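# Three arms lift block onto posts above blue disc

## Task

Using the arm mounts given in the scene frame (metres, facing measured counter-clockwise from +x: arm1 at x=+0.62 y=+0.00 z=+0.72 facing +180; arm2 at x=-0.31 y=+0.54 z=+0.72 facing -60; arm3 at x=-0.31 y=-0.54 z=+0.72 facing +60), get the block to rest above the blue disc painted on the table so that its centre lies over that disc. When finished, neither the block nor any of the three sticks may be in contact with the table, every post must still be standing close to its original spot, and the arrangement must hold up without a robot supporting it. Any number of arms may be used. Finally open the grippers and move the arms away.

## Robot and tools

Robots. Three identical i2rt Big YAM arms, arm1, arm2 and arm3, each with six revolute joints, a two-finger gripper and a wrist camera. Two room cameras, cam_high and cam_low, are not on any robot. The hand reaches roughly 1.0 m from the joint1 axis. Joints move at different speeds, so the hand may sweep a wide path between postures.

Frames. Everything shares one scene frame: origin on the floor, +z up. The feet sit on the table top at z about 0.72 (positions and facings are in the task). hand is the point between the fingertips; its z axis runs along the fingers and the fingers close along its y axis.

execute_actions. Arguments: "actions", a list holding one action or nothing, and optional "cameras". An action is an object keyed by "arm1", "arm2", "arm3"; each holds "joints", an object mapping joint names to absolute targets (not offsets). Names and ranges: joint1_rad -2.879 to 2.879 (rotates the arm about its foot, positive counter-clockwise seen from above, 0 means unfolding the way the foot faces); joint2_rad 0 to 3.141 (shoulder; 0 has the upper arm pointing back about level, larger values lift it up and over forward); joint3_rad 0 to 3.019 (elbow; 0 folded, larger opens); joint4_rad -1.692 to 1.57 (hand pitch, positive tips fingers up); joint5_rad -1.57 to 1.57 (hand yaw, positive to the arm's right); joint6_rad -2.094 to 2.094 (hand roll, positive clockwise viewed from behind); gripper_m 0 to 0.093 metres, the fingertip gap. Angles are radians. Done tolerances: ±0.045, ±0.14, ±0.09, ±0.055, ±0.03, ±0.035 rad and ±0.003 m. All listed motions start together; one action runs at most 15 s. A joint or arm you omit may still be driving toward an earlier target. An unknown key or out-of-range number rejects the whole call and nothing moves. Example: {"arm1": {"joints": {"gripper_m": 0.05}}, "arm2": {"joints": {"joint1_rad": 0.3}}}. "cameras" lists names from arm1_cam_wrist, arm2_cam_wrist, arm3_cam_wrist, cam_high, cam_low, all; omitted, null or ["all"] gives every camera, [] none. An empty actions list just reports state and images.

wait: "seconds" 0 to 10; commands nothing, returns state and images. zoom_image: "camera" plus "region" [x0, y0, x1, y1] in pixels of that camera's latest full image (top-left origin, at most 504 by 504). read_manual: optional "section", only "licences"; moves nothing. finished_scene: "scene" integer 1 or 2; ends the scene irreversibly and reports success.

Results. Each result gives per-robot state (joint_positions, joint torques) and images in the order shown on the "pictures" line. joint_status tells how each commanded motion ended: reached, "off_target" (stopped short, may still push), "contact_stop" or "time_out" (target dropped, holds where stopped; a timed-out joint may keep pushing toward a target limited to 0.375, 0.375, 0.113, 0.225, 0.075, 0.3 rad from its position), "not_followed" (a self/inter-arm collision check refused the arm's joint targets, usually with a "cause:" line; the gripper part still runs and the refused targets may be retried later). on_its_own lists what the call did not command; "held at" is the held target, not the actual position. To relieve pushing, command a joint to its reported position. Very small target changes might not move a joint. Torques are the drive's total output with per-unit offset, scale and noise, not a clean contact signal. MOTOR HOT appears from 85 °C; at 100 °C an OVER-TEMPERATURE FAULT drops that arm and reports "limit_stop_at_motor_heat"; resend targets afterward. If a result reports a stop, later calls in that same reply are skipped.

Cameras. Calibration lines give OpenCV K, distortion D, T_world_to_cam (scene to camera, metres) and pos_world; all images are 672x504. Room cameras may be off by up to about 2.3 degrees and 9 mm; wrist camera poses come from joint readings and can be worse.

Cautions. The arms do not stop on contact and can push hard, heating motors; a loaded joint sags. Avoid arm-to-arm pressing (fatal to the run) and hard impacts; the collision check ignores fingers, gripper housings and wrist cameras and may act late. Do not drop, slam or knock objects, or push anything outside the work area (ends the scene). Loose objects may occasionally be nudged by the environment. The robot holds its last command while you think. Before finishing, confirm the block rests over the blue disc, sticks and block are off the table, posts are near their starts, then open grippers and withdraw.

Each tool is called after ">>>" as name([rows], argument=value, ...), one row to a line, values as JSON.

## Session

I'll start by looking at the scene.

>>> execute_actions(actions=[])

Scene clock: 0.00 s.
Joint torques (N m, as the arm reports them, + toward a larger angle): no reading
arm1.joint_positions: joint1_rad=+0.456 joint2_rad=+0.533 joint3_rad=+1.440 joint4_rad=-1.348 joint5_rad=-0.016 joint6_rad=+0.172 gripper_m=+0.095
arm1.joint_status: not commanded
arm1.hand: x=+0.4495 y=-0.0737 z=+1.3065 quat_wxyz=(+0.166, +0.837, +0.106, -0.510) (m; scene frame)
arm2.joint_positions: joint1_rad=+0.344 joint2_rad=+0.640 joint3_rad=+1.397 joint4_rad=-1.490 joint5_rad=+0.090 joint6_rad=+0.148 gripper_m=+0.095
arm2.joint_status: not commanded
arm2.hand: x=-0.1461 y=+0.3923 z=+1.2973 quat_wxyz=(-0.380, -0.380, -0.830, +0.151) (m; scene frame)
arm3.joint_positions: joint1_rad=-0.190 joint2_rad=+0.644 joint3_rad=+1.328 joint4_rad=-1.175 joint5_rad=+0.242 joint6_rad=+0.036 gripper_m=+0.095
arm3.joint_status: not commanded
arm3.hand: x=-0.0883 y=-0.3671 z=+1.2772 quat_wxyz=(-0.500, +0.269, -0.814, -0.119) (m; scene frame)
pictures: arm1_cam_wrist, arm2_cam_wrist, arm3_cam_wrist, cam_high, cam_low
Images, in order (width x height): arm1_cam_wrist 672x504, arm2_cam_wrist 672x504, arm3_cam_wrist 672x504, cam_high 672x504, cam_low 672x504.

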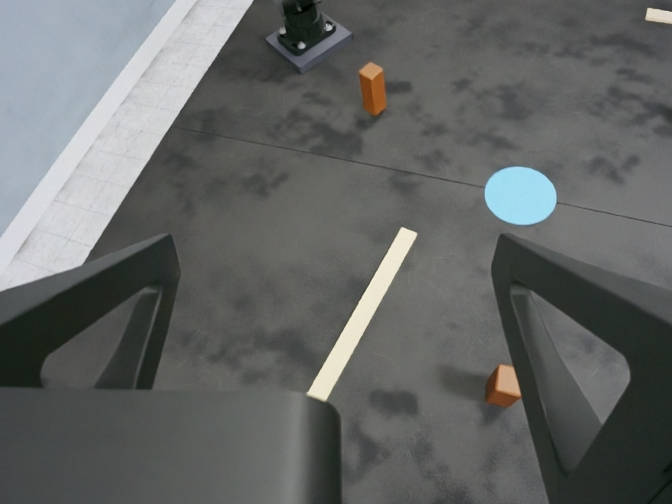

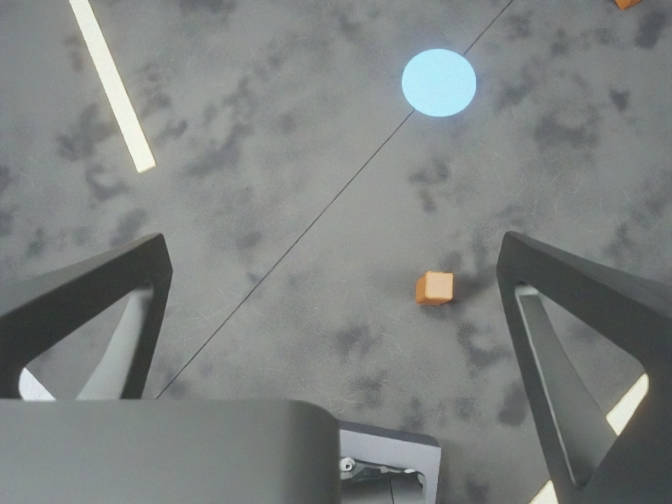

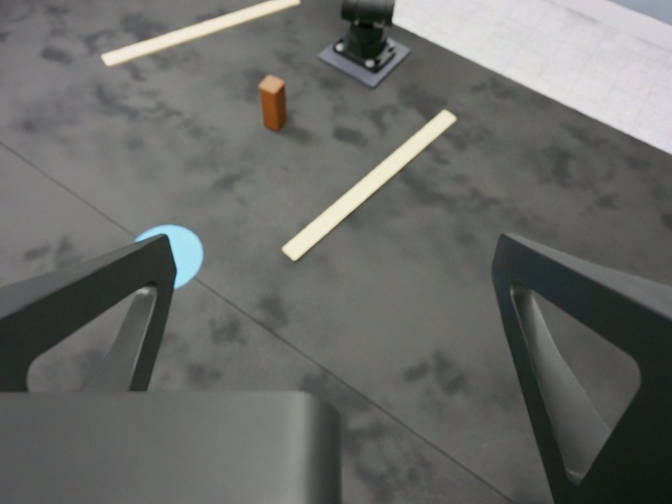

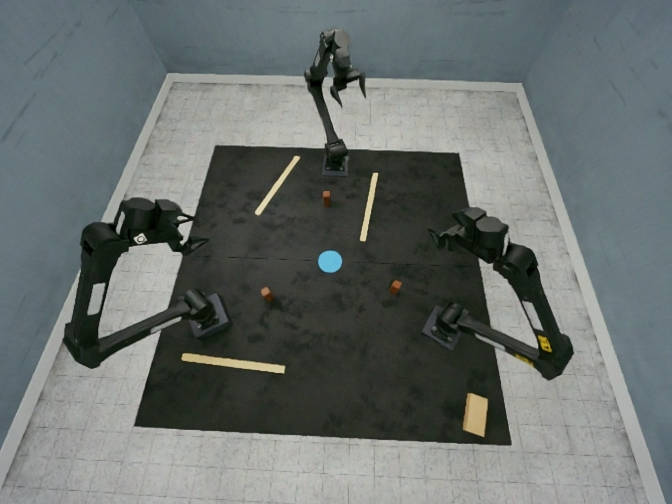

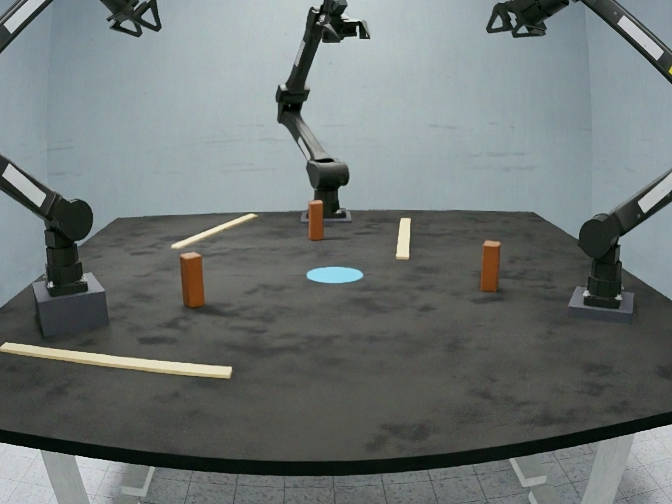

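>>> zoom_image(camera="cam_high", region=[230, 140, 430, 320])

>>> zoom_image(camera="cam_high", region=[400, 300, 540, 460])

>>> zoom_image(camera="cam_high", region=[140, 270, 320, 430])

>>> zoom_image(camera="cam_low", region=[150, 180, 520, 330])

>>> zoom_image(camera="cam_low", region=[0, 240, 260, 400])

Region (230, 140, 430, 320) of cam_high's 672x504 image, scaled by 2.520, with more detail than that image has; it fills the top 454 rows of this view, and the rest is white.

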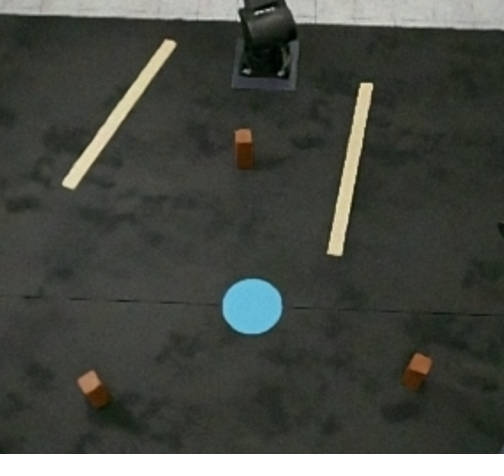

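Region (400, 300, 540, 460) of cam_high's 672x504 image, scaled by 3.150, with more detail than that image has; it fills the left 441 columns of this view, and the rest is white.

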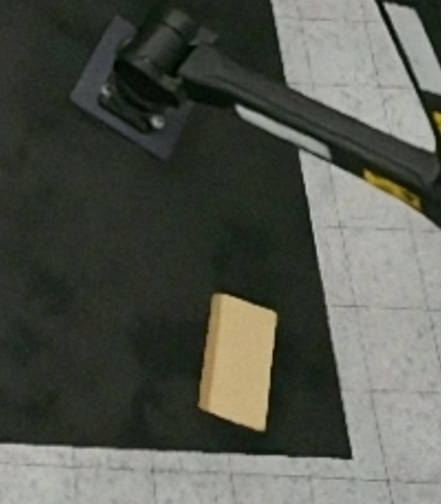

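Region (140, 270, 320, 430) of cam_high's 672x504 image, scaled by 2.800, with more detail than that image has.

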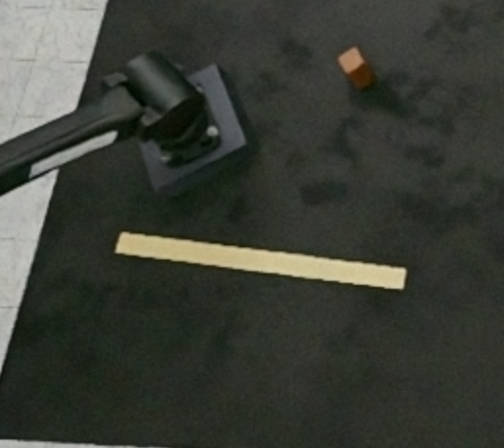

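Region (150, 180, 520, 330) of cam_low's 672x504 image, scaled by 1.362, with more detail than that image has; it fills the top 204 rows of this view, and the rest is white.

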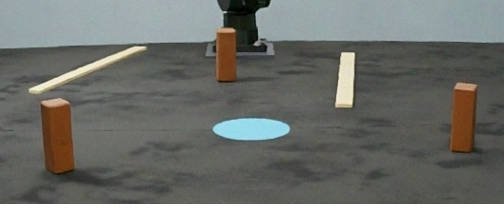

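Region (0, 240, 260, 400) of cam_low's 672x504 image, scaled by 1.938, with more detail than that image has; it fills the top 310 rows of this view, and the rest is white.

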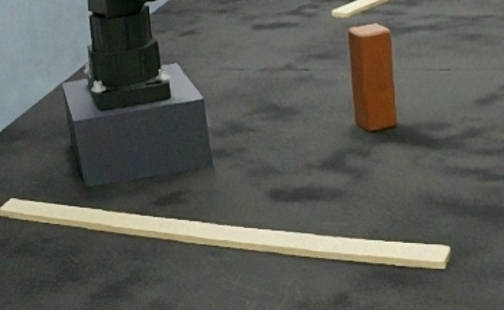

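>>> execute_actions([
  {"arm1": {"joints": {"joint1_rad": -1.191, "joint2_rad": 1.173, "joint3_rad": 1.0705, "joint4_rad": -1.468, "joint5_rad": 0.0, "joint6_rad": -0.812, "gripper_m": 0.08}}, "arm2": {"joints": {"joint1_rad": -1.712, "joint2_rad": 0.911, "joint3_rad": 0.744, "joint4_rad": -1.4035, "joint5_rad": 0.0, "joint6_rad": -1.112, "gripper_m": 0.08}}, "arm3": {"joints": {"joint1_rad": -0.4826, "joint2_rad": 2.12, "joint3_rad": 2.213, "joint4_rad": -1.62, "joint5_rad": 0.0, "joint6_rad": 0.6886, "gripper_m": 0.08}}},
])

Scene clock: 18.37 s.
Joint torques (N m, as the arm reports them, + toward a larger angle): arm1=[-0.24 -7.93 11.15 -0.2  -0.04 -0.13] | arm2=[ 1.65 -4.05  9.16 -0.02 -0.12 -0.15] | arm3=[ -0.8  -22.69  11.69  -0.16  -0.04   0.16]
arm1.joint_positions: joint1_rad=-1.185 joint2_rad=+1.181 joint3_rad=+1.067 joint4_rad=-1.454 joint5_rad=-0.001 joint6_rad=-0.802 gripper_m=+0.080
arm1.joint_status: all done
arm1.hand: x=+0.5106 y=+0.3035 z=+0.9433 quat_wxyz=(+0.004, +0.978, -0.208, +0.000) (m; scene frame)
arm2.joint_positions: joint1_rad=-1.708 joint2_rad=+0.917 joint3_rad=+0.746 joint4_rad=-1.403 joint5_rad=+0.001 joint6_rad=-1.103 gripper_m=+0.080
arm2.joint_status: all done
arm2.hand: x=-0.5116 y=+0.4500 z=+0.9517 quat_wxyz=(-0.001, -0.726, -0.688, +0.004) (m; scene frame)
arm3.joint_positions: joint1_rad=-0.479 joint2_rad=+2.159 joint3_rad=+2.158 joint4_rad=-1.611 joint5_rad=+0.003 joint6_rad=+0.674 gripper_m=+0.080
arm3.joint_status: all done
arm3.hand: x=+0.2614 y=-0.2015 z=+0.8932 quat_wxyz=(+0.024, -0.070, -0.997, +0.015) (m; scene frame)
pictures: arm1_cam_wrist, arm2_cam_wrist, arm3_cam_wrist, cam_high, cam_low
camera_calibration (this result's frames):
arm1_cam_wrist: T_world_to_cam=[[0.416258, 0.909217, -0.00727932, -0.486292], [0.736246, -0.332348, 0.58948, -0.823007], [0.533547, -0.250735, -0.80775, 0.688338], [0, 0, 0, 1]] pos_world=[0.441098, 0.341211, 1.03761]
arm2_cam_wrist: T_world_to_cam=[[-0.998347, 0.0571922, 0.00563657, -0.540471], [0.050059, 0.817249, 0.574106, -0.88196], [0.0282279, 0.573439, -0.818762, 0.658534], [0, 0, 0, 1]] pos_world=[-0.514017, 0.374063, 1.04857]
arm3_cam_wrist: T_world_to_cam=[[-0.156396, -0.98691, 0.0393653, -0.188589], [-0.778221, 0.147672, 0.610381, -0.309207], [-0.608204, 0.0648263, -0.791129, 1.00369], [0, 0, 0, 1]] pos_world=[0.340324, -0.205525, 0.990209]
Images, in order (width x height): arm1_cam_wrist 672x504, arm2_cam_wrist 672x504, arm3_cam_wrist 672x504, cam_high 672x504, cam_low 672x504.

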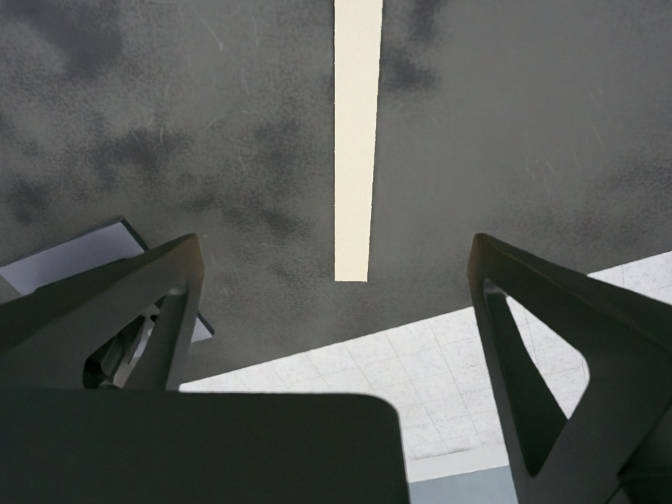

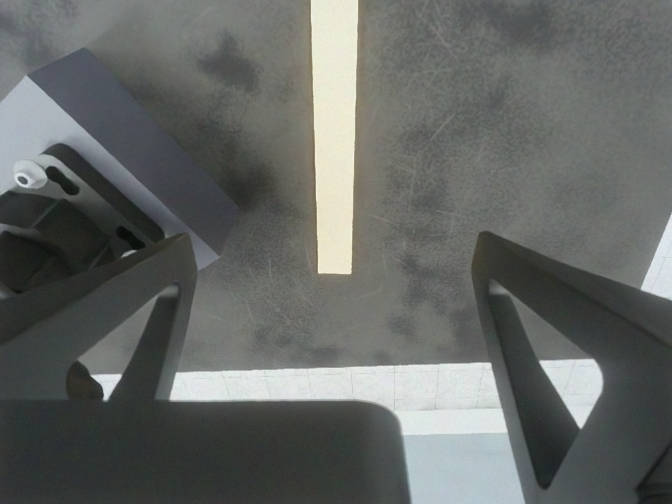

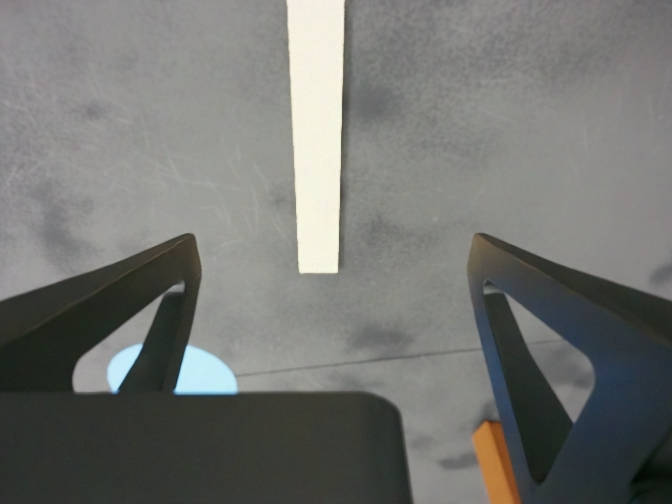

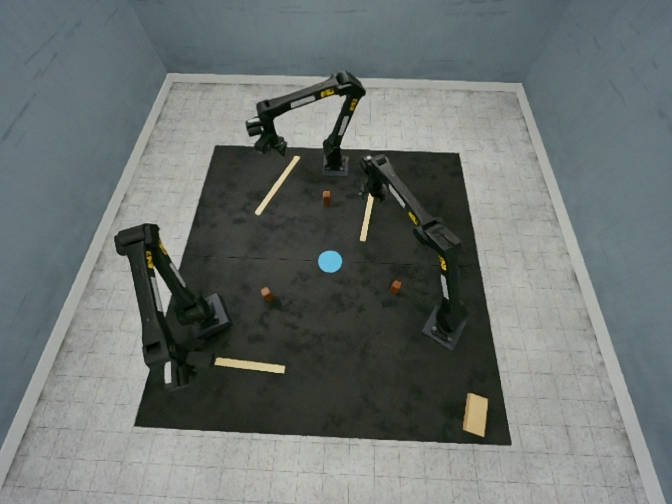

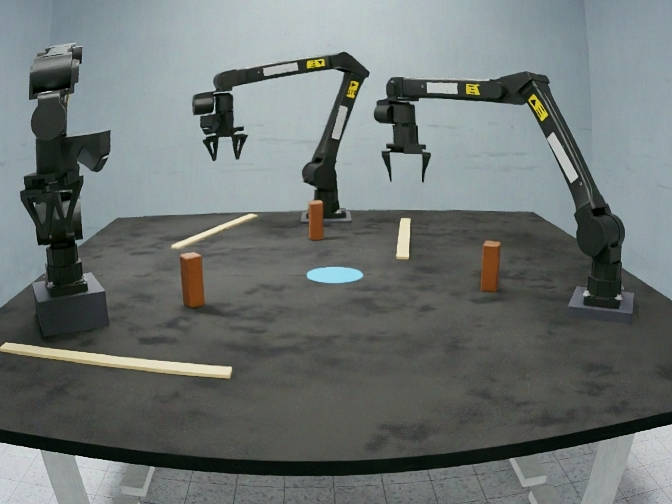

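>>> execute_actions(actions=[], cameras=[])

Scene clock: 21.23 s.
Joint torques (N m, as the arm reports them, + toward a larger angle): arm1=[-0.23 -7.94 11.13 -0.2  -0.03 -0.13] | arm2=[ 1.68 -3.96  9.2  -0.09 -0.15 -0.19] | arm3=[ -0.34 -22.63  11.64  -0.07  -0.04   0.14]
arm1.joint_positions: joint1_rad=-1.185 joint2_rad=+1.181 joint3_rad=+1.067 joint4_rad=-1.454 joint5_rad=-0.001 joint6_rad=-0.802 gripper_m=+0.080
arm1.joint_status: all done
arm1.hand: x=+0.5106 y=+0.3035 z=+0.9433 quat_wxyz=(+0.004, +0.978, -0.208, +0.000) (m; scene frame)
arm2.joint_positions: joint1_rad=-1.708 joint2_rad=+0.917 joint3_rad=+0.746 joint4_rad=-1.403 joint5_rad=+0.001 joint6_rad=-1.103 gripper_m=+0.080
arm2.joint_status: all done
arm2.hand: x=-0.5116 y=+0.4500 z=+0.9517 quat_wxyz=(-0.001, -0.726, -0.688, +0.004) (m; scene frame)
arm3.joint_positions: joint1_rad=-0.479 joint2_rad=+2.159 joint3_rad=+2.158 joint4_rad=-1.611 joint5_rad=+0.003 joint6_rad=+0.674 gripper_m=+0.080
arm3.joint_status: all done
arm3.hand: x=+0.2614 y=-0.2015 z=+0.8932 quat_wxyz=(+0.024, -0.070, -0.997, +0.015) (m; scene frame)
pictures: none
No camera images: the call's "cameras" was empty. Leave "cameras" out to get every camera's image.

>>> execute_actions([
  {"arm1": {"joints": {"joint1_rad": -1.225, "joint2_rad": 1.409, "joint3_rad": 0.757, "joint4_rad": -0.885, "joint6_rad": -0.845, "gripper_m": 0.065}}, "arm2": {"joints": {"joint2_rad": 1.284, "joint3_rad": 0.396, "joint4_rad": -0.688, "gripper_m": 0.065}}, "arm3": {"joints": {"joint1_rad": -0.497, "joint2_rad": 2.225, "joint3_rad": 2.03, "joint4_rad": -1.272, "joint6_rad": 0.694, "gripper_m": 0.065}}},
])

Scene clock: 26.27 s.
Joint torques (N m, as the arm reports them, + toward a larger angle): arm1=[-0.68 -8.92  8.8   0.93 -0.04 -0.12] | arm2=[ 1.37 -5.82  6.72  0.44 -0.13 -0.15] | arm3=[ -0.81 -21.27   8.01   0.84  -0.04   0.14]
arm1.joint_positions: joint1_rad=-1.214 joint2_rad=+1.412 joint3_rad=+0.753 joint4_rad=-0.900 joint5_rad=-0.001 joint6_rad=-0.835 gripper_m=+0.065
arm1.joint_status: all done
arm1.hand: x=+0.5153 y=+0.3176 z=+0.7615 quat_wxyz=(-0.001, +0.978, -0.206, -0.003) (m; scene frame)
arm2.joint_positions: joint1_rad=-1.708 joint2_rad=+1.285 joint3_rad=+0.387 joint4_rad=-0.700 joint5_rad=+0.001 joint6_rad=-1.104 gripper_m=+0.065
arm2.joint_status: all done
arm2.hand: x=-0.5039 y=+0.4522 z=+0.7583 quat_wxyz=(-0.005, -0.726, -0.688, -0.008) (m; scene frame)
arm3.joint_positions: joint1_rad=-0.491 joint2_rad=+2.234 joint3_rad=+2.021 joint4_rad=-1.283 joint5_rad=+0.003 joint6_rad=+0.680 gripper_m=+0.065
arm3.joint_status: all done
arm3.hand: x=+0.2987 y=-0.1888 z=+0.7920 quat_wxyz=(-0.024, -0.079, -0.996, -0.018) (m; scene frame)
pictures: arm1_cam_wrist, arm2_cam_wrist, arm3_cam_wrist, cam_high, cam_low
camera_calibration (this result's frames):
arm1_cam_wrist: T_world_to_cam=[[0.412802, 0.910821, 0.000359861, -0.507002], [0.739382, -0.335333, 0.583837, -0.710946], [0.531891, -0.240743, -0.811871, 0.543346], [0, 0, 0, 1]] pos_world=[0.445952, 0.354191, 0.856385]
arm2_cam_wrist: T_world_to_cam=[[-0.998291, 0.0559665, -0.0168022, -0.514189], [0.0356737, 0.811449, 0.583333, -0.784737], [0.0462813, 0.581737, -0.812059, 0.498927], [0, 0, 0, 1]] pos_world=[-0.508407, 0.375307, 0.854282]
arm3_cam_wrist: T_world_to_cam=[[-0.174577, -0.984017, -0.0351217, -0.101216], [-0.833647, 0.12873, 0.537086, -0.149282], [-0.52398, 0.123042, -0.842796, 0.972175], [0, 0, 0, 1]] pos_world=[0.367282, -0.2, 0.895968]
Images, in order (width x height): arm1_cam_wrist 672x504, arm2_cam_wrist 672x504, arm3_cam_wrist 672x504, cam_high 672x504, cam_low 672x504.

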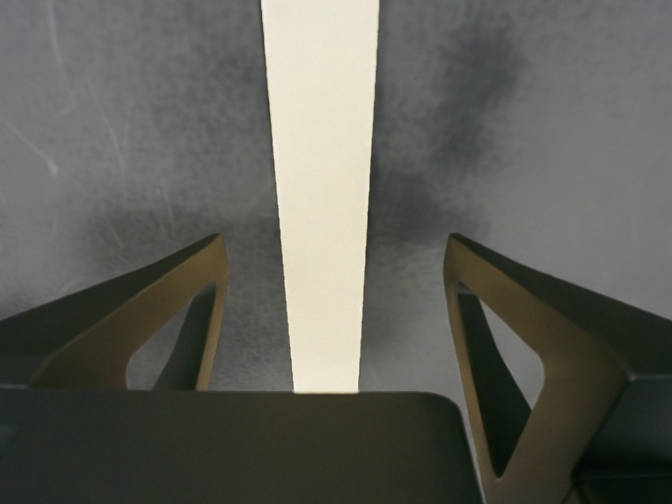

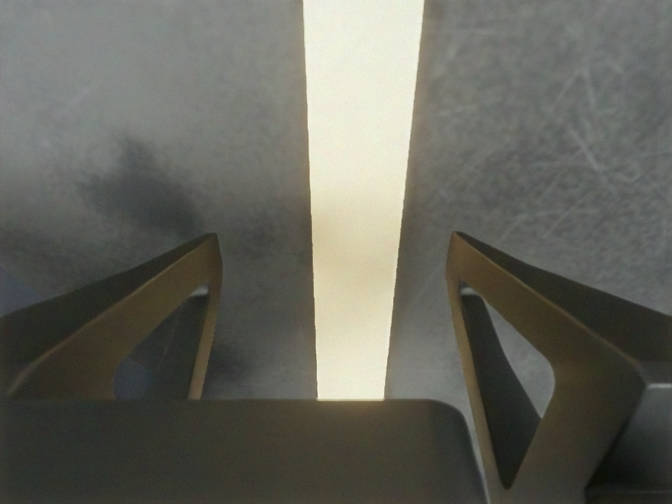

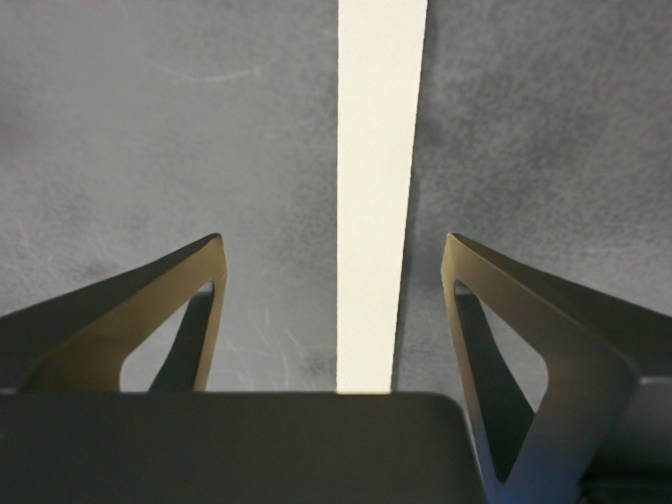

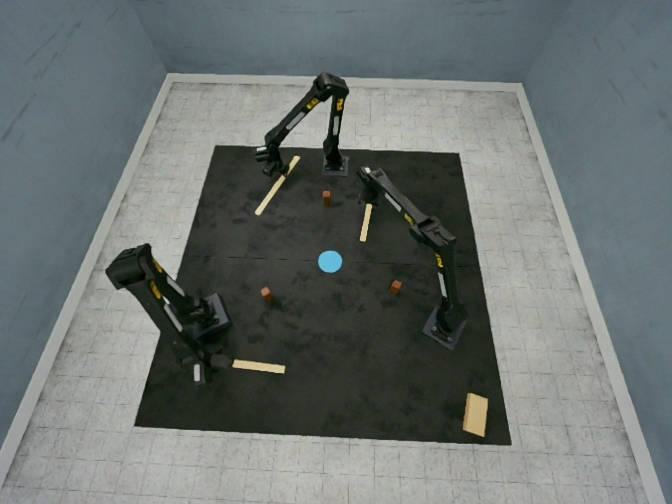

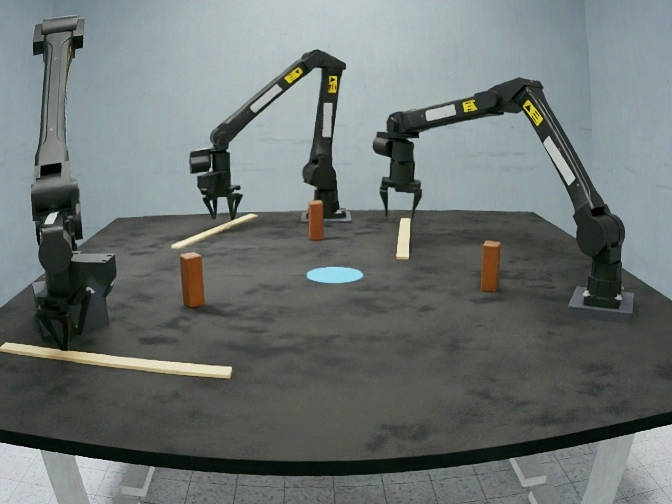

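>>> execute_actions([
  {"arm1": {"joints": {"joint2_rad": 1.458, "joint3_rad": 0.703, "joint4_rad": -0.783}}, "arm2": {"joints": {"joint2_rad": 1.405, "joint3_rad": 0.382, "joint4_rad": -0.535}}, "arm3": {"joints": {"joint1_rad": -0.504, "joint2_rad": 2.271, "joint3_rad": 1.965, "joint4_rad": -1.22}}},
])

Scene clock: 30.83 s.
Joint torques (N m, as the arm reports them, + toward a larger angle): arm1=[-0.65 -7.97  7.2   0.99 -0.04 -0.12] | arm2=[ 1.18 -6.83  4.62  0.59 -0.15 -0.18] | arm3=[ -0.75 -19.41   7.42   0.77  -0.04   0.13]
arm1.joint_positions: joint1_rad=-1.214 joint2_rad=+1.446 joint3_rad=+0.711 joint4_rad=-0.798 joint5_rad=-0.001 joint6_rad=-0.836 gripper_m=+0.065
arm1.joint_status: all done
arm1.hand: x=+0.5151 y=+0.3179 z=+0.7389 quat_wxyz=(-0.012, +0.978, -0.206, -0.009) (m; scene frame)
arm2.joint_positions: joint1_rad=-1.708 joint2_rad=+1.404 joint3_rad=+0.387 joint4_rad=-0.548 joint5_rad=+0.001 joint6_rad=-1.104 gripper_m=+0.065
arm2.joint_status: all done
arm2.hand: x=-0.5193 y=+0.4453 z=+0.7344 quat_wxyz=(+0.000, -0.726, -0.688, +0.008) (m; scene frame)
arm3.joint_positions: joint1_rad=-0.496 joint2_rad=+2.259 joint3_rad=+1.963 joint4_rad=-1.231 joint5_rad=+0.003 joint6_rad=+0.680 gripper_m=+0.065
arm3.joint_status: all done
arm3.hand: x=+0.2915 y=-0.1963 z=+0.7537 quat_wxyz=(-0.011, -0.081, -0.997, -0.009) (m; scene frame)
pictures: arm1_cam_wrist, arm2_cam_wrist, arm3_cam_wrist, cam_high, cam_low
camera_calibration (this result's frames):
arm1_cam_wrist: T_world_to_cam=[[0.412599, 0.910711, 0.0191532, -0.520925], [0.744115, -0.349101, 0.56958, -0.685037], [0.52541, -0.220756, -0.821713, 0.529359], [0, 0, 0, 1]] pos_world=[0.446549, 0.352124, 0.835142]
arm2_cam_wrist: T_world_to_cam=[[-0.998346, 0.0561197, 0.0124472, -0.551142], [0.0531635, 0.819058, 0.571242, -0.750052], [0.0218629, 0.570959, -0.820687, 0.482677], [0, 0, 0, 1]] pos_world=[-0.520908, 0.369678, 0.831448]
arm3_cam_wrist: T_world_to_cam=[[-0.179586, -0.983628, -0.0149756, -0.124871], [-0.818195, 0.140896, 0.557409, -0.1512], [-0.546173, 0.112356, -0.830103, 0.931901], [0, 0, 0, 1]] pos_world=[0.362843, -0.206228, 0.855984]
Images, in order (width x height): arm1_cam_wrist 672x504, arm2_cam_wrist 672x504, arm3_cam_wrist 672x504, cam_high 672x504, cam_low 672x504.

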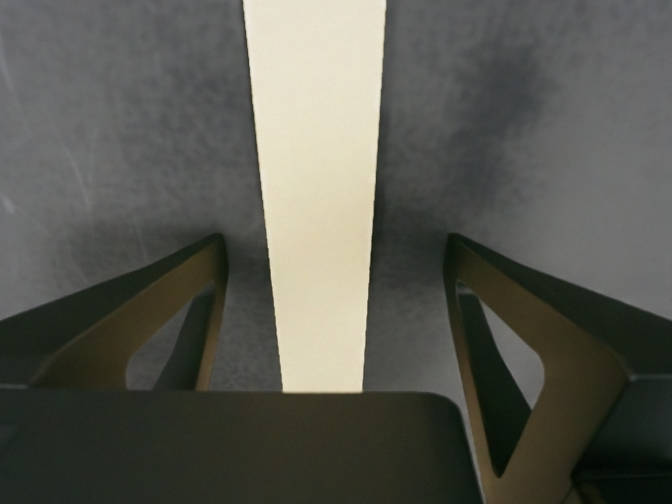

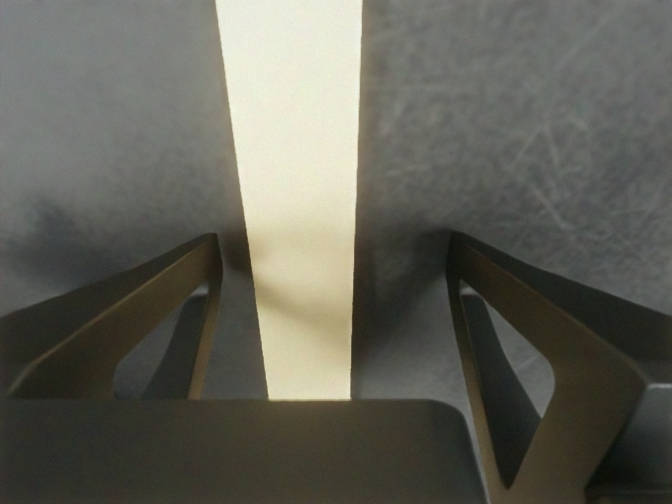

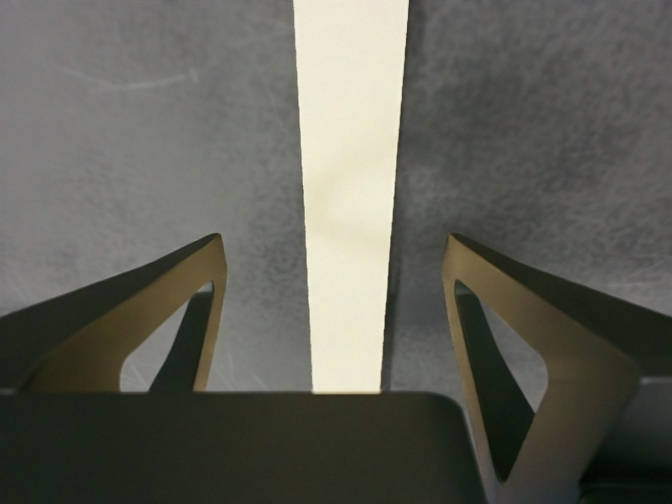

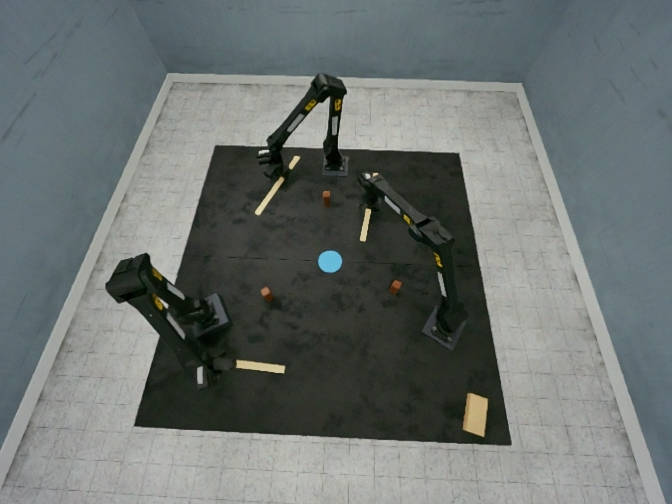

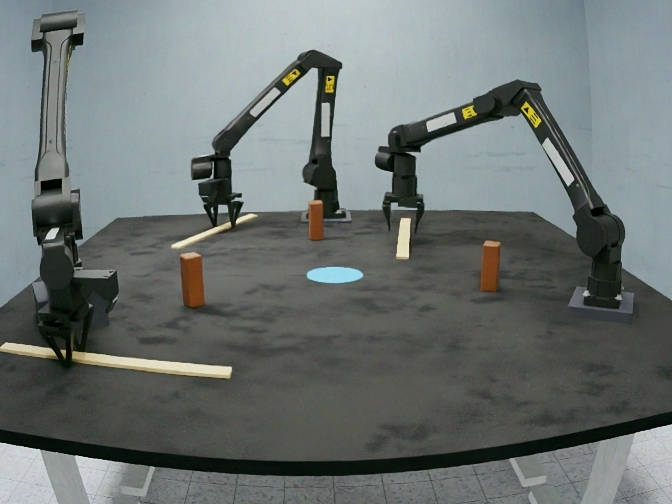

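>>> execute_actions([
  {"arm1": {"joints": {"joint2_rad": 1.473, "joint3_rad": 0.69}}, "arm2": {"joints": {"joint2_rad": 1.436, "joint3_rad": 0.361, "joint4_rad": -0.512}}, "arm3": {"joints": {"joint2_rad": 2.302, "joint3_rad": 1.945, "joint4_rad": -1.203}}},
], cameras=["arm1_cam_wrist", "arm2_cam_wrist", "arm3_cam_wrist", "cam_low"])

Scene clock: 32.83 s.
Joint torques (N m, as the arm reports them, + toward a larger angle): arm1=[-0.65 -7.01  6.41  0.89 -0.05 -0.11] | arm2=[ 1.79 -4.35  3.46  0.65 -0.16 -0.17] | arm3=[ -1.38 -19.35   7.14   0.76  -0.01   0.14]
arm1.joint_positions: joint1_rad=-1.214 joint2_rad=+1.447 joint3_rad=+0.706 joint4_rad=-0.795 joint5_rad=-0.001 joint6_rad=-0.837 gripper_m=+0.065
arm1.joint_status: all done
arm1.hand: x=+0.5158 y=+0.3159 z=+0.7371 quat_wxyz=(-0.010, +0.978, -0.206, -0.008) (m; scene frame)
arm2.joint_positions: joint1_rad=-1.708 joint2_rad=+1.407 joint3_rad=+0.378 joint4_rad=-0.530 joint5_rad=+0.001 joint6_rad=-1.105 gripper_m=+0.065
arm2.joint_status: all done
arm2.hand: x=-0.5182 y=+0.4458 z=+0.7320 quat_wxyz=(+0.001, -0.725, -0.688, +0.011) (m; scene frame)
arm3.joint_positions: joint1_rad=-0.496 joint2_rad=+2.285 joint3_rad=+1.944 joint4_rad=-1.214 joint5_rad=+0.003 joint6_rad=+0.680 gripper_m=+0.065
arm3.joint_status: all done
arm3.hand: x=+0.2861 y=-0.1992 z=+0.7300 quat_wxyz=(+0.000, -0.081, -0.997, -0.002) (m; scene frame)
pictures: arm1_cam_wrist, arm2_cam_wrist, arm3_cam_wrist, cam_low
camera_calibration (this result's frames):
arm1_cam_wrist: T_world_to_cam=[[0.411873, 0.911094, 0.016365, -0.517049], [0.743689, -0.346464, 0.571742, -0.687412], [0.526581, -0.223315, -0.82027, 0.526272], [0, 0, 0, 1]] pos_world=[0.447054, 0.350441, 0.83317]
arm2_cam_wrist: T_world_to_cam=[[-0.998293, 0.0554356, 0.0184113, -0.554087], [0.0560511, 0.820379, 0.569066, -0.746699], [0.0164423, 0.569127, -0.822085, 0.479439], [0, 0, 0, 1]] pos_world=[-0.519171, 0.370431, 0.829263]
arm3_cam_wrist: T_world_to_cam=[[-0.179581, -0.98374, 0.00266181, -0.141952], [-0.804698, 0.148453, 0.574824, -0.157037], [-0.565873, 0.101086, -0.818273, 0.904339], [0, 0, 0, 1]] pos_world=[0.359881, -0.207747, 0.830642]
Images, in order (width x height): arm1_cam_wrist 672x504, arm2_cam_wrist 672x504, arm3_cam_wrist 672x504, cam_low 672x504.

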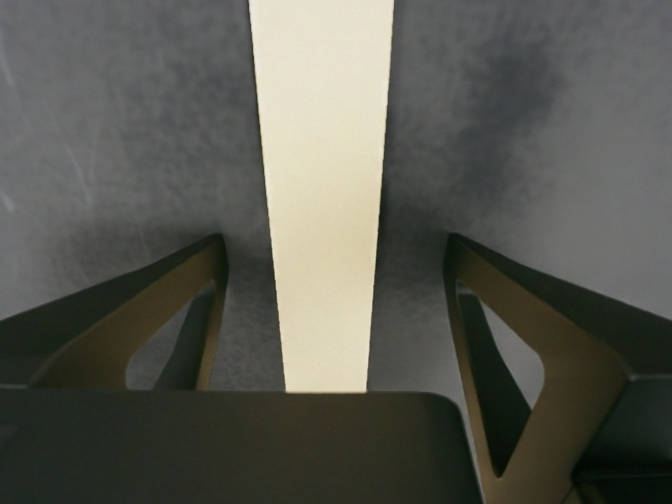

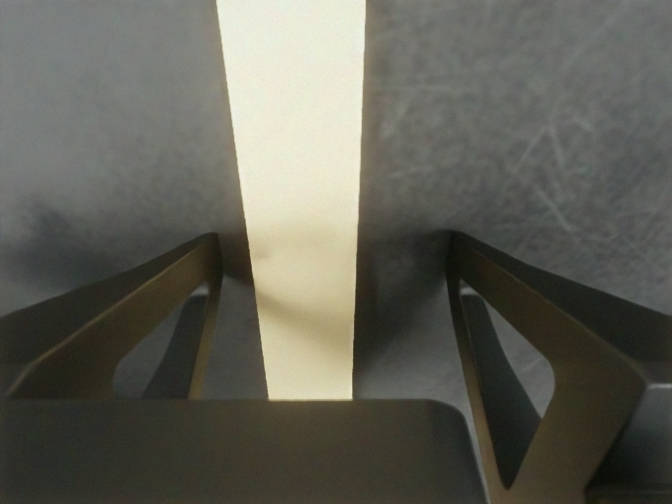

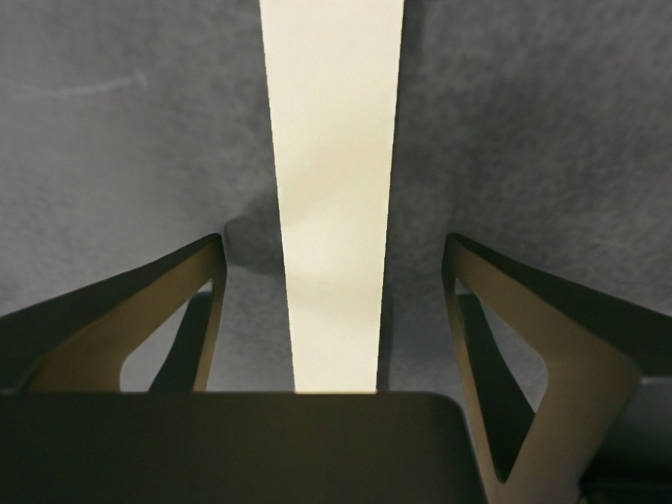

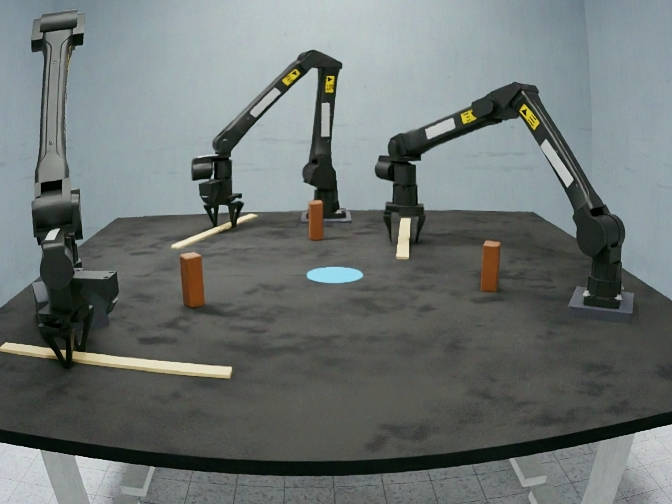

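>>> zoom_image(camera="cam_low", region=[0, 290, 140, 390])

>>> zoom_image(camera="cam_low", region=[170, 180, 270, 255])

>>> zoom_image(camera="cam_low", region=[360, 190, 450, 270])

Region (0, 290, 140, 390) of cam_low's 672x504 image, scaled by 3.600, with more detail than that image has; it fills the top 360 rows of this view, and the rest is white.

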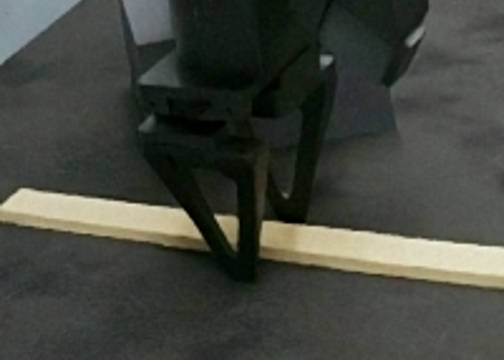

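Region (170, 180, 270, 255) of cam_low's 672x504 image, scaled by 5.040, with more detail than that image has; it fills the top 378 rows of this view, and the rest is white.

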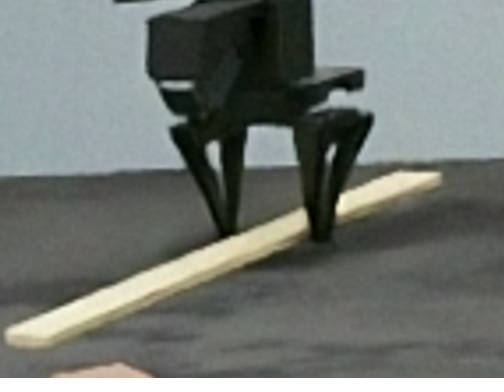

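Region (360, 190, 450, 270) of cam_low's 672x504 image, scaled by 5.600, with more detail than that image has.

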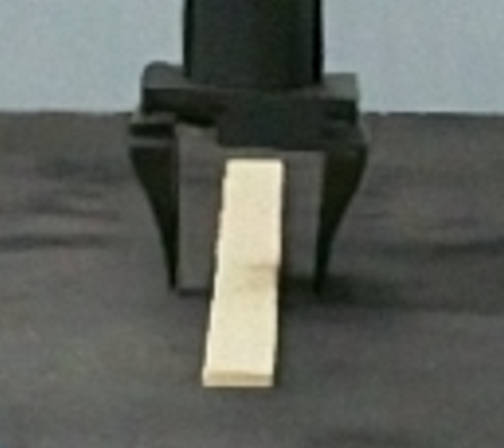

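>>> execute_actions([
  {"arm1": {"joints": {"joint2_rad": 1.492, "joint3_rad": 0.682}}, "arm2": {"joints": {"joint2_rad": 1.456, "joint3_rad": 0.352}}, "arm3": {"joints": {"joint2_rad": 2.312}}},
], cameras=["arm1_cam_wrist", "arm2_cam_wrist", "arm3_cam_wrist", "cam_low"])

Scene clock: 34.23 s.
Joint torques (N m, as the arm reports them, + toward a larger angle): arm1=[-0.66 -5.72  5.62  0.88 -0.04 -0.11] | arm2=[ 1.4  -2.25  2.9   0.74 -0.13 -0.16] | arm3=[ -1.18 -18.56   7.12   0.77  -0.04   0.14]
arm1.joint_positions: joint1_rad=-1.214 joint2_rad=+1.447 joint3_rad=+0.705 joint4_rad=-0.795 joint5_rad=-0.001 joint6_rad=-0.837 gripper_m=+0.065
arm1.joint_status: all done
arm1.hand: x=+0.5158 y=+0.3158 z=+0.7369 quat_wxyz=(-0.010, +0.978, -0.206, -0.008) (m; scene frame)
arm2.joint_positions: joint1_rad=-1.708 joint2_rad=+1.408 joint3_rad=+0.377 joint4_rad=-0.529 joint5_rad=+0.001 joint6_rad=-1.105 gripper_m=+0.065
arm2.joint_status: all done
arm2.hand: x=-0.5178 y=+0.4460 z=+0.7317 quat_wxyz=(+0.001, -0.725, -0.688, +0.010) (m; scene frame)
arm3.joint_positions: joint1_rad=-0.496 joint2_rad=+2.286 joint3_rad=+1.944 joint4_rad=-1.214 joint5_rad=+0.003 joint6_rad=+0.680 gripper_m=+0.065
arm3.joint_status: all done
arm3.hand: x=+0.2859 y=-0.1993 z=+0.7290 quat_wxyz=(+0.001, -0.081, -0.997, -0.001) (m; scene frame)
pictures: arm1_cam_wrist, arm2_cam_wrist, arm3_cam_wrist, cam_low
camera_calibration (this result's frames):
arm1_cam_wrist: T_world_to_cam=[[0.41187, 0.911101, 0.0160844, -0.516732], [0.743621, -0.346257, 0.571957, -0.687554], [0.526679, -0.223611, -0.820126, 0.52597], [0, 0, 0, 1]] pos_world=[0.447088, 0.350337, 0.832924]
arm2_cam_wrist: T_world_to_cam=[[-0.998305, 0.0554258, 0.0177309, -0.553237], [0.05565, 0.820205, 0.569357, -0.747014], [0.017014, 0.569379, -0.821899, 0.479137], [0, 0, 0, 1]] pos_world=[-0.51888, 0.370557, 0.828929]
arm3_cam_wrist: T_world_to_cam=[[-0.179569, -0.983739, 0.00364164, -0.142802], [-0.803936, 0.14888, 0.575779, -0.157425], [-0.566959, 0.100464, -0.817597, 0.903109], [0, 0, 0, 1]] pos_world=[0.359823, -0.207772, 0.829542]
Images, in order (width x height): arm1_cam_wrist 672x504, arm2_cam_wrist 672x504, arm3_cam_wrist 672x504, cam_low 672x504.

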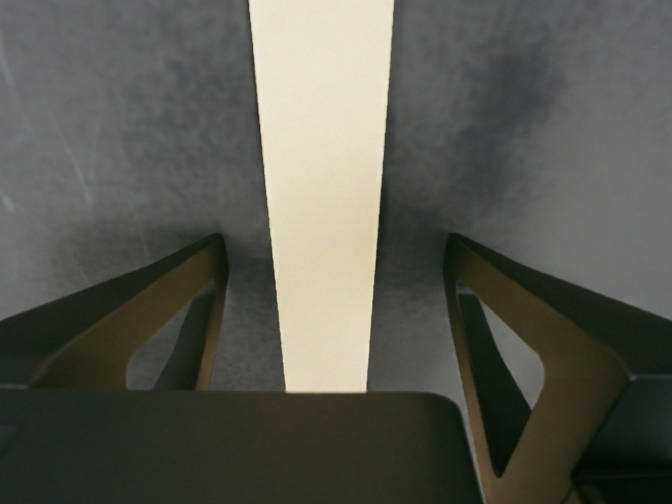

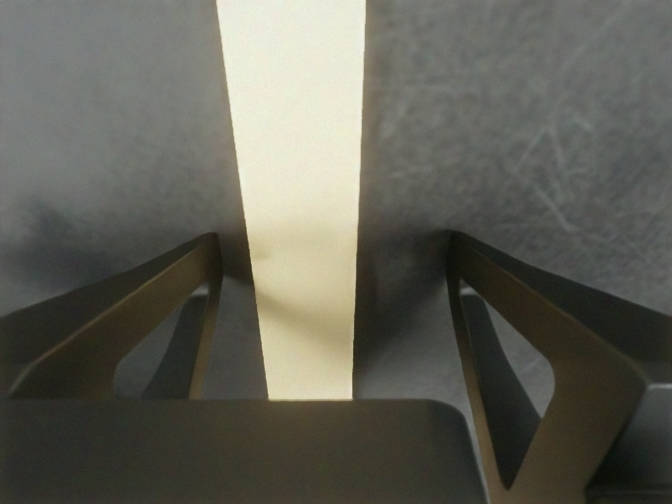

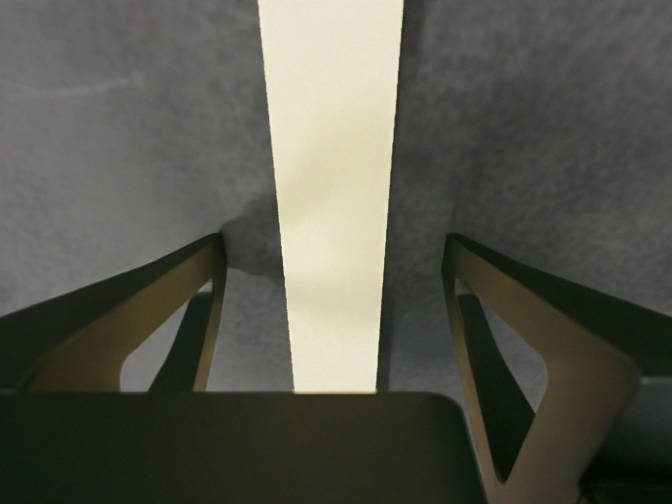

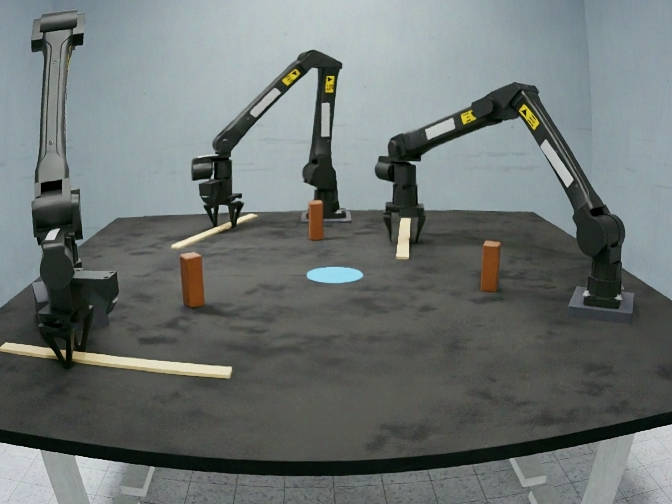

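>>> execute_actions([
  {"arm1": {"joints": {"joint2_rad": 1.478, "joint3_rad": 0.69, "gripper_m": 0.0}}, "arm2": {"joints": {"joint2_rad": 1.44, "joint3_rad": 0.361, "gripper_m": 0.0}}, "arm3": {"joints": {"joint2_rad": 2.328}}},
], cameras=["arm1_cam_wrist", "arm2_cam_wrist", "arm3_cam_wrist", "cam_low"])

Scene clock: 35.20 s.
Joint torques (N m, as the arm reports them, + toward a larger angle): arm1=[-0.68 -6.76  6.38  0.71 -0.12 -0.1 ] | arm2=[ 1.49 -3.75  3.45  0.42 -0.25 -0.14] | arm3=[ -0.94 -17.63   7.13   0.7   -0.05   0.14]
arm1.joint_positions: joint1_rad=-1.214 joint2_rad=+1.448 joint3_rad=+0.705 joint4_rad=-0.791 joint5_rad=+0.001 joint6_rad=-0.837 gripper_m=+0.028
arm1.joint_status: gripper_m off_target (ended at +0.028, target +0.000); the others done
arm1.hand: x=+0.5158 y=+0.3168 z=+0.7368 quat_wxyz=(-0.012, +0.979, -0.206, -0.008) (m; scene frame)
arm2.joint_positions: joint1_rad=-1.708 joint2_rad=+1.409 joint3_rad=+0.377 joint4_rad=-0.520 joint5_rad=+0.004 joint6_rad=-1.105 gripper_m=+0.027
arm2.joint_status: gripper_m off_target (ended at +0.027, target +0.000); the others done
arm2.hand: x=-0.5198 y=+0.4456 z=+0.7315 quat_wxyz=(+0.004, -0.725, -0.689, +0.013) (m; scene frame)
arm3.joint_positions: joint1_rad=-0.496 joint2_rad=+2.288 joint3_rad=+1.944 joint4_rad=-1.213 joint5_rad=+0.003 joint6_rad=+0.680 gripper_m=+0.065
arm3.joint_status: all done
arm3.hand: x=+0.2858 y=-0.1993 z=+0.7277 quat_wxyz=(+0.001, -0.082, -0.997, -0.001) (m; scene frame)
pictures: arm1_cam_wrist, arm2_cam_wrist, arm3_cam_wrist, cam_low
camera_calibration (this result's frames):
arm1_cam_wrist: T_world_to_cam=[[0.411569, 0.911155, 0.0201897, -0.520563], [0.743376, -0.348435, 0.570951, -0.685586], [0.52726, -0.219977, -0.820736, 0.525125], [0, 0, 0, 1]] pos_world=[0.447019, 0.350947, 0.832935]
arm2_cam_wrist: T_world_to_cam=[[-0.998166, 0.0547843, 0.0257515, -0.560682], [0.0597018, 0.820588, 0.568393, -0.74386], [0.0100077, 0.568888, -0.822354, 0.476131], [0, 0, 0, 1]] pos_world=[-0.520009, 0.370254, 0.828792]
arm3_cam_wrist: T_world_to_cam=[[-0.179934, -0.983669, 0.00437756, -0.143264], [-0.803306, 0.149507, 0.576495, -0.157332], [-0.567735, 0.100214, -0.817089, 0.90184], [0, 0, 0, 1]] pos_world=[0.359842, -0.207779, 0.828212]
Images, in order (width x height): arm1_cam_wrist 672x504, arm2_cam_wrist 672x504, arm3_cam_wrist 672x504, cam_low 672x504.

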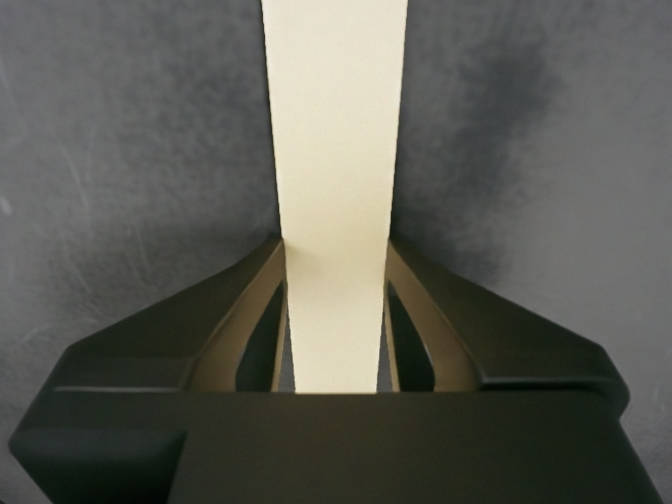

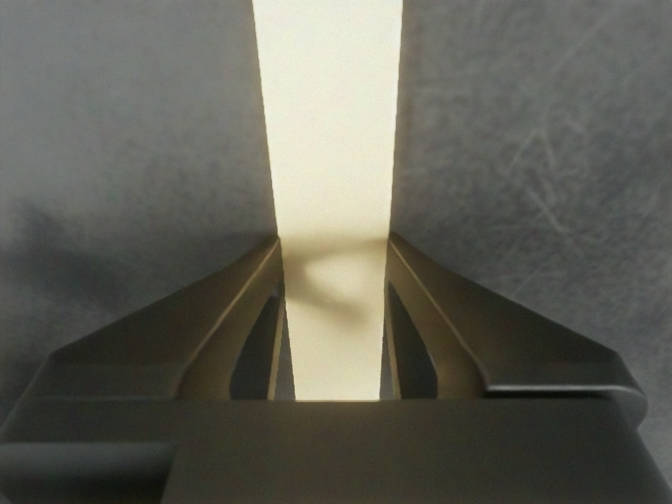

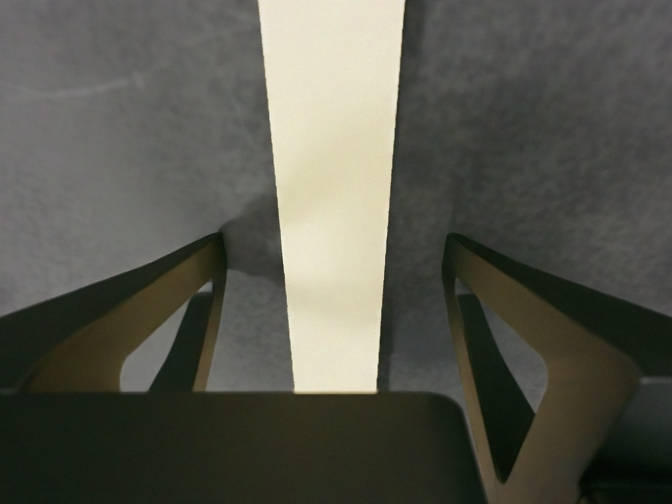

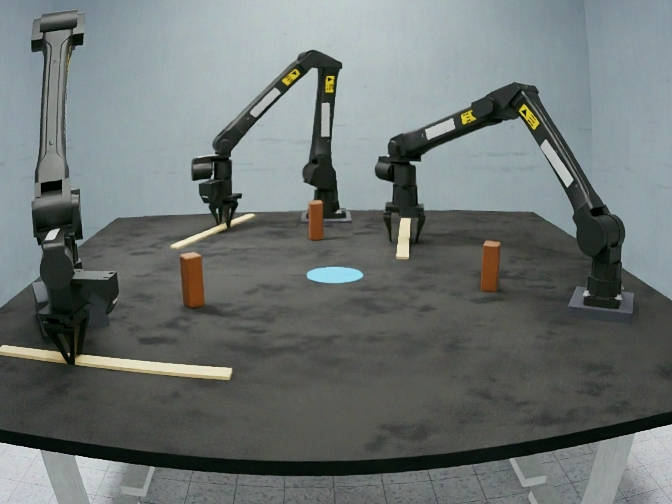

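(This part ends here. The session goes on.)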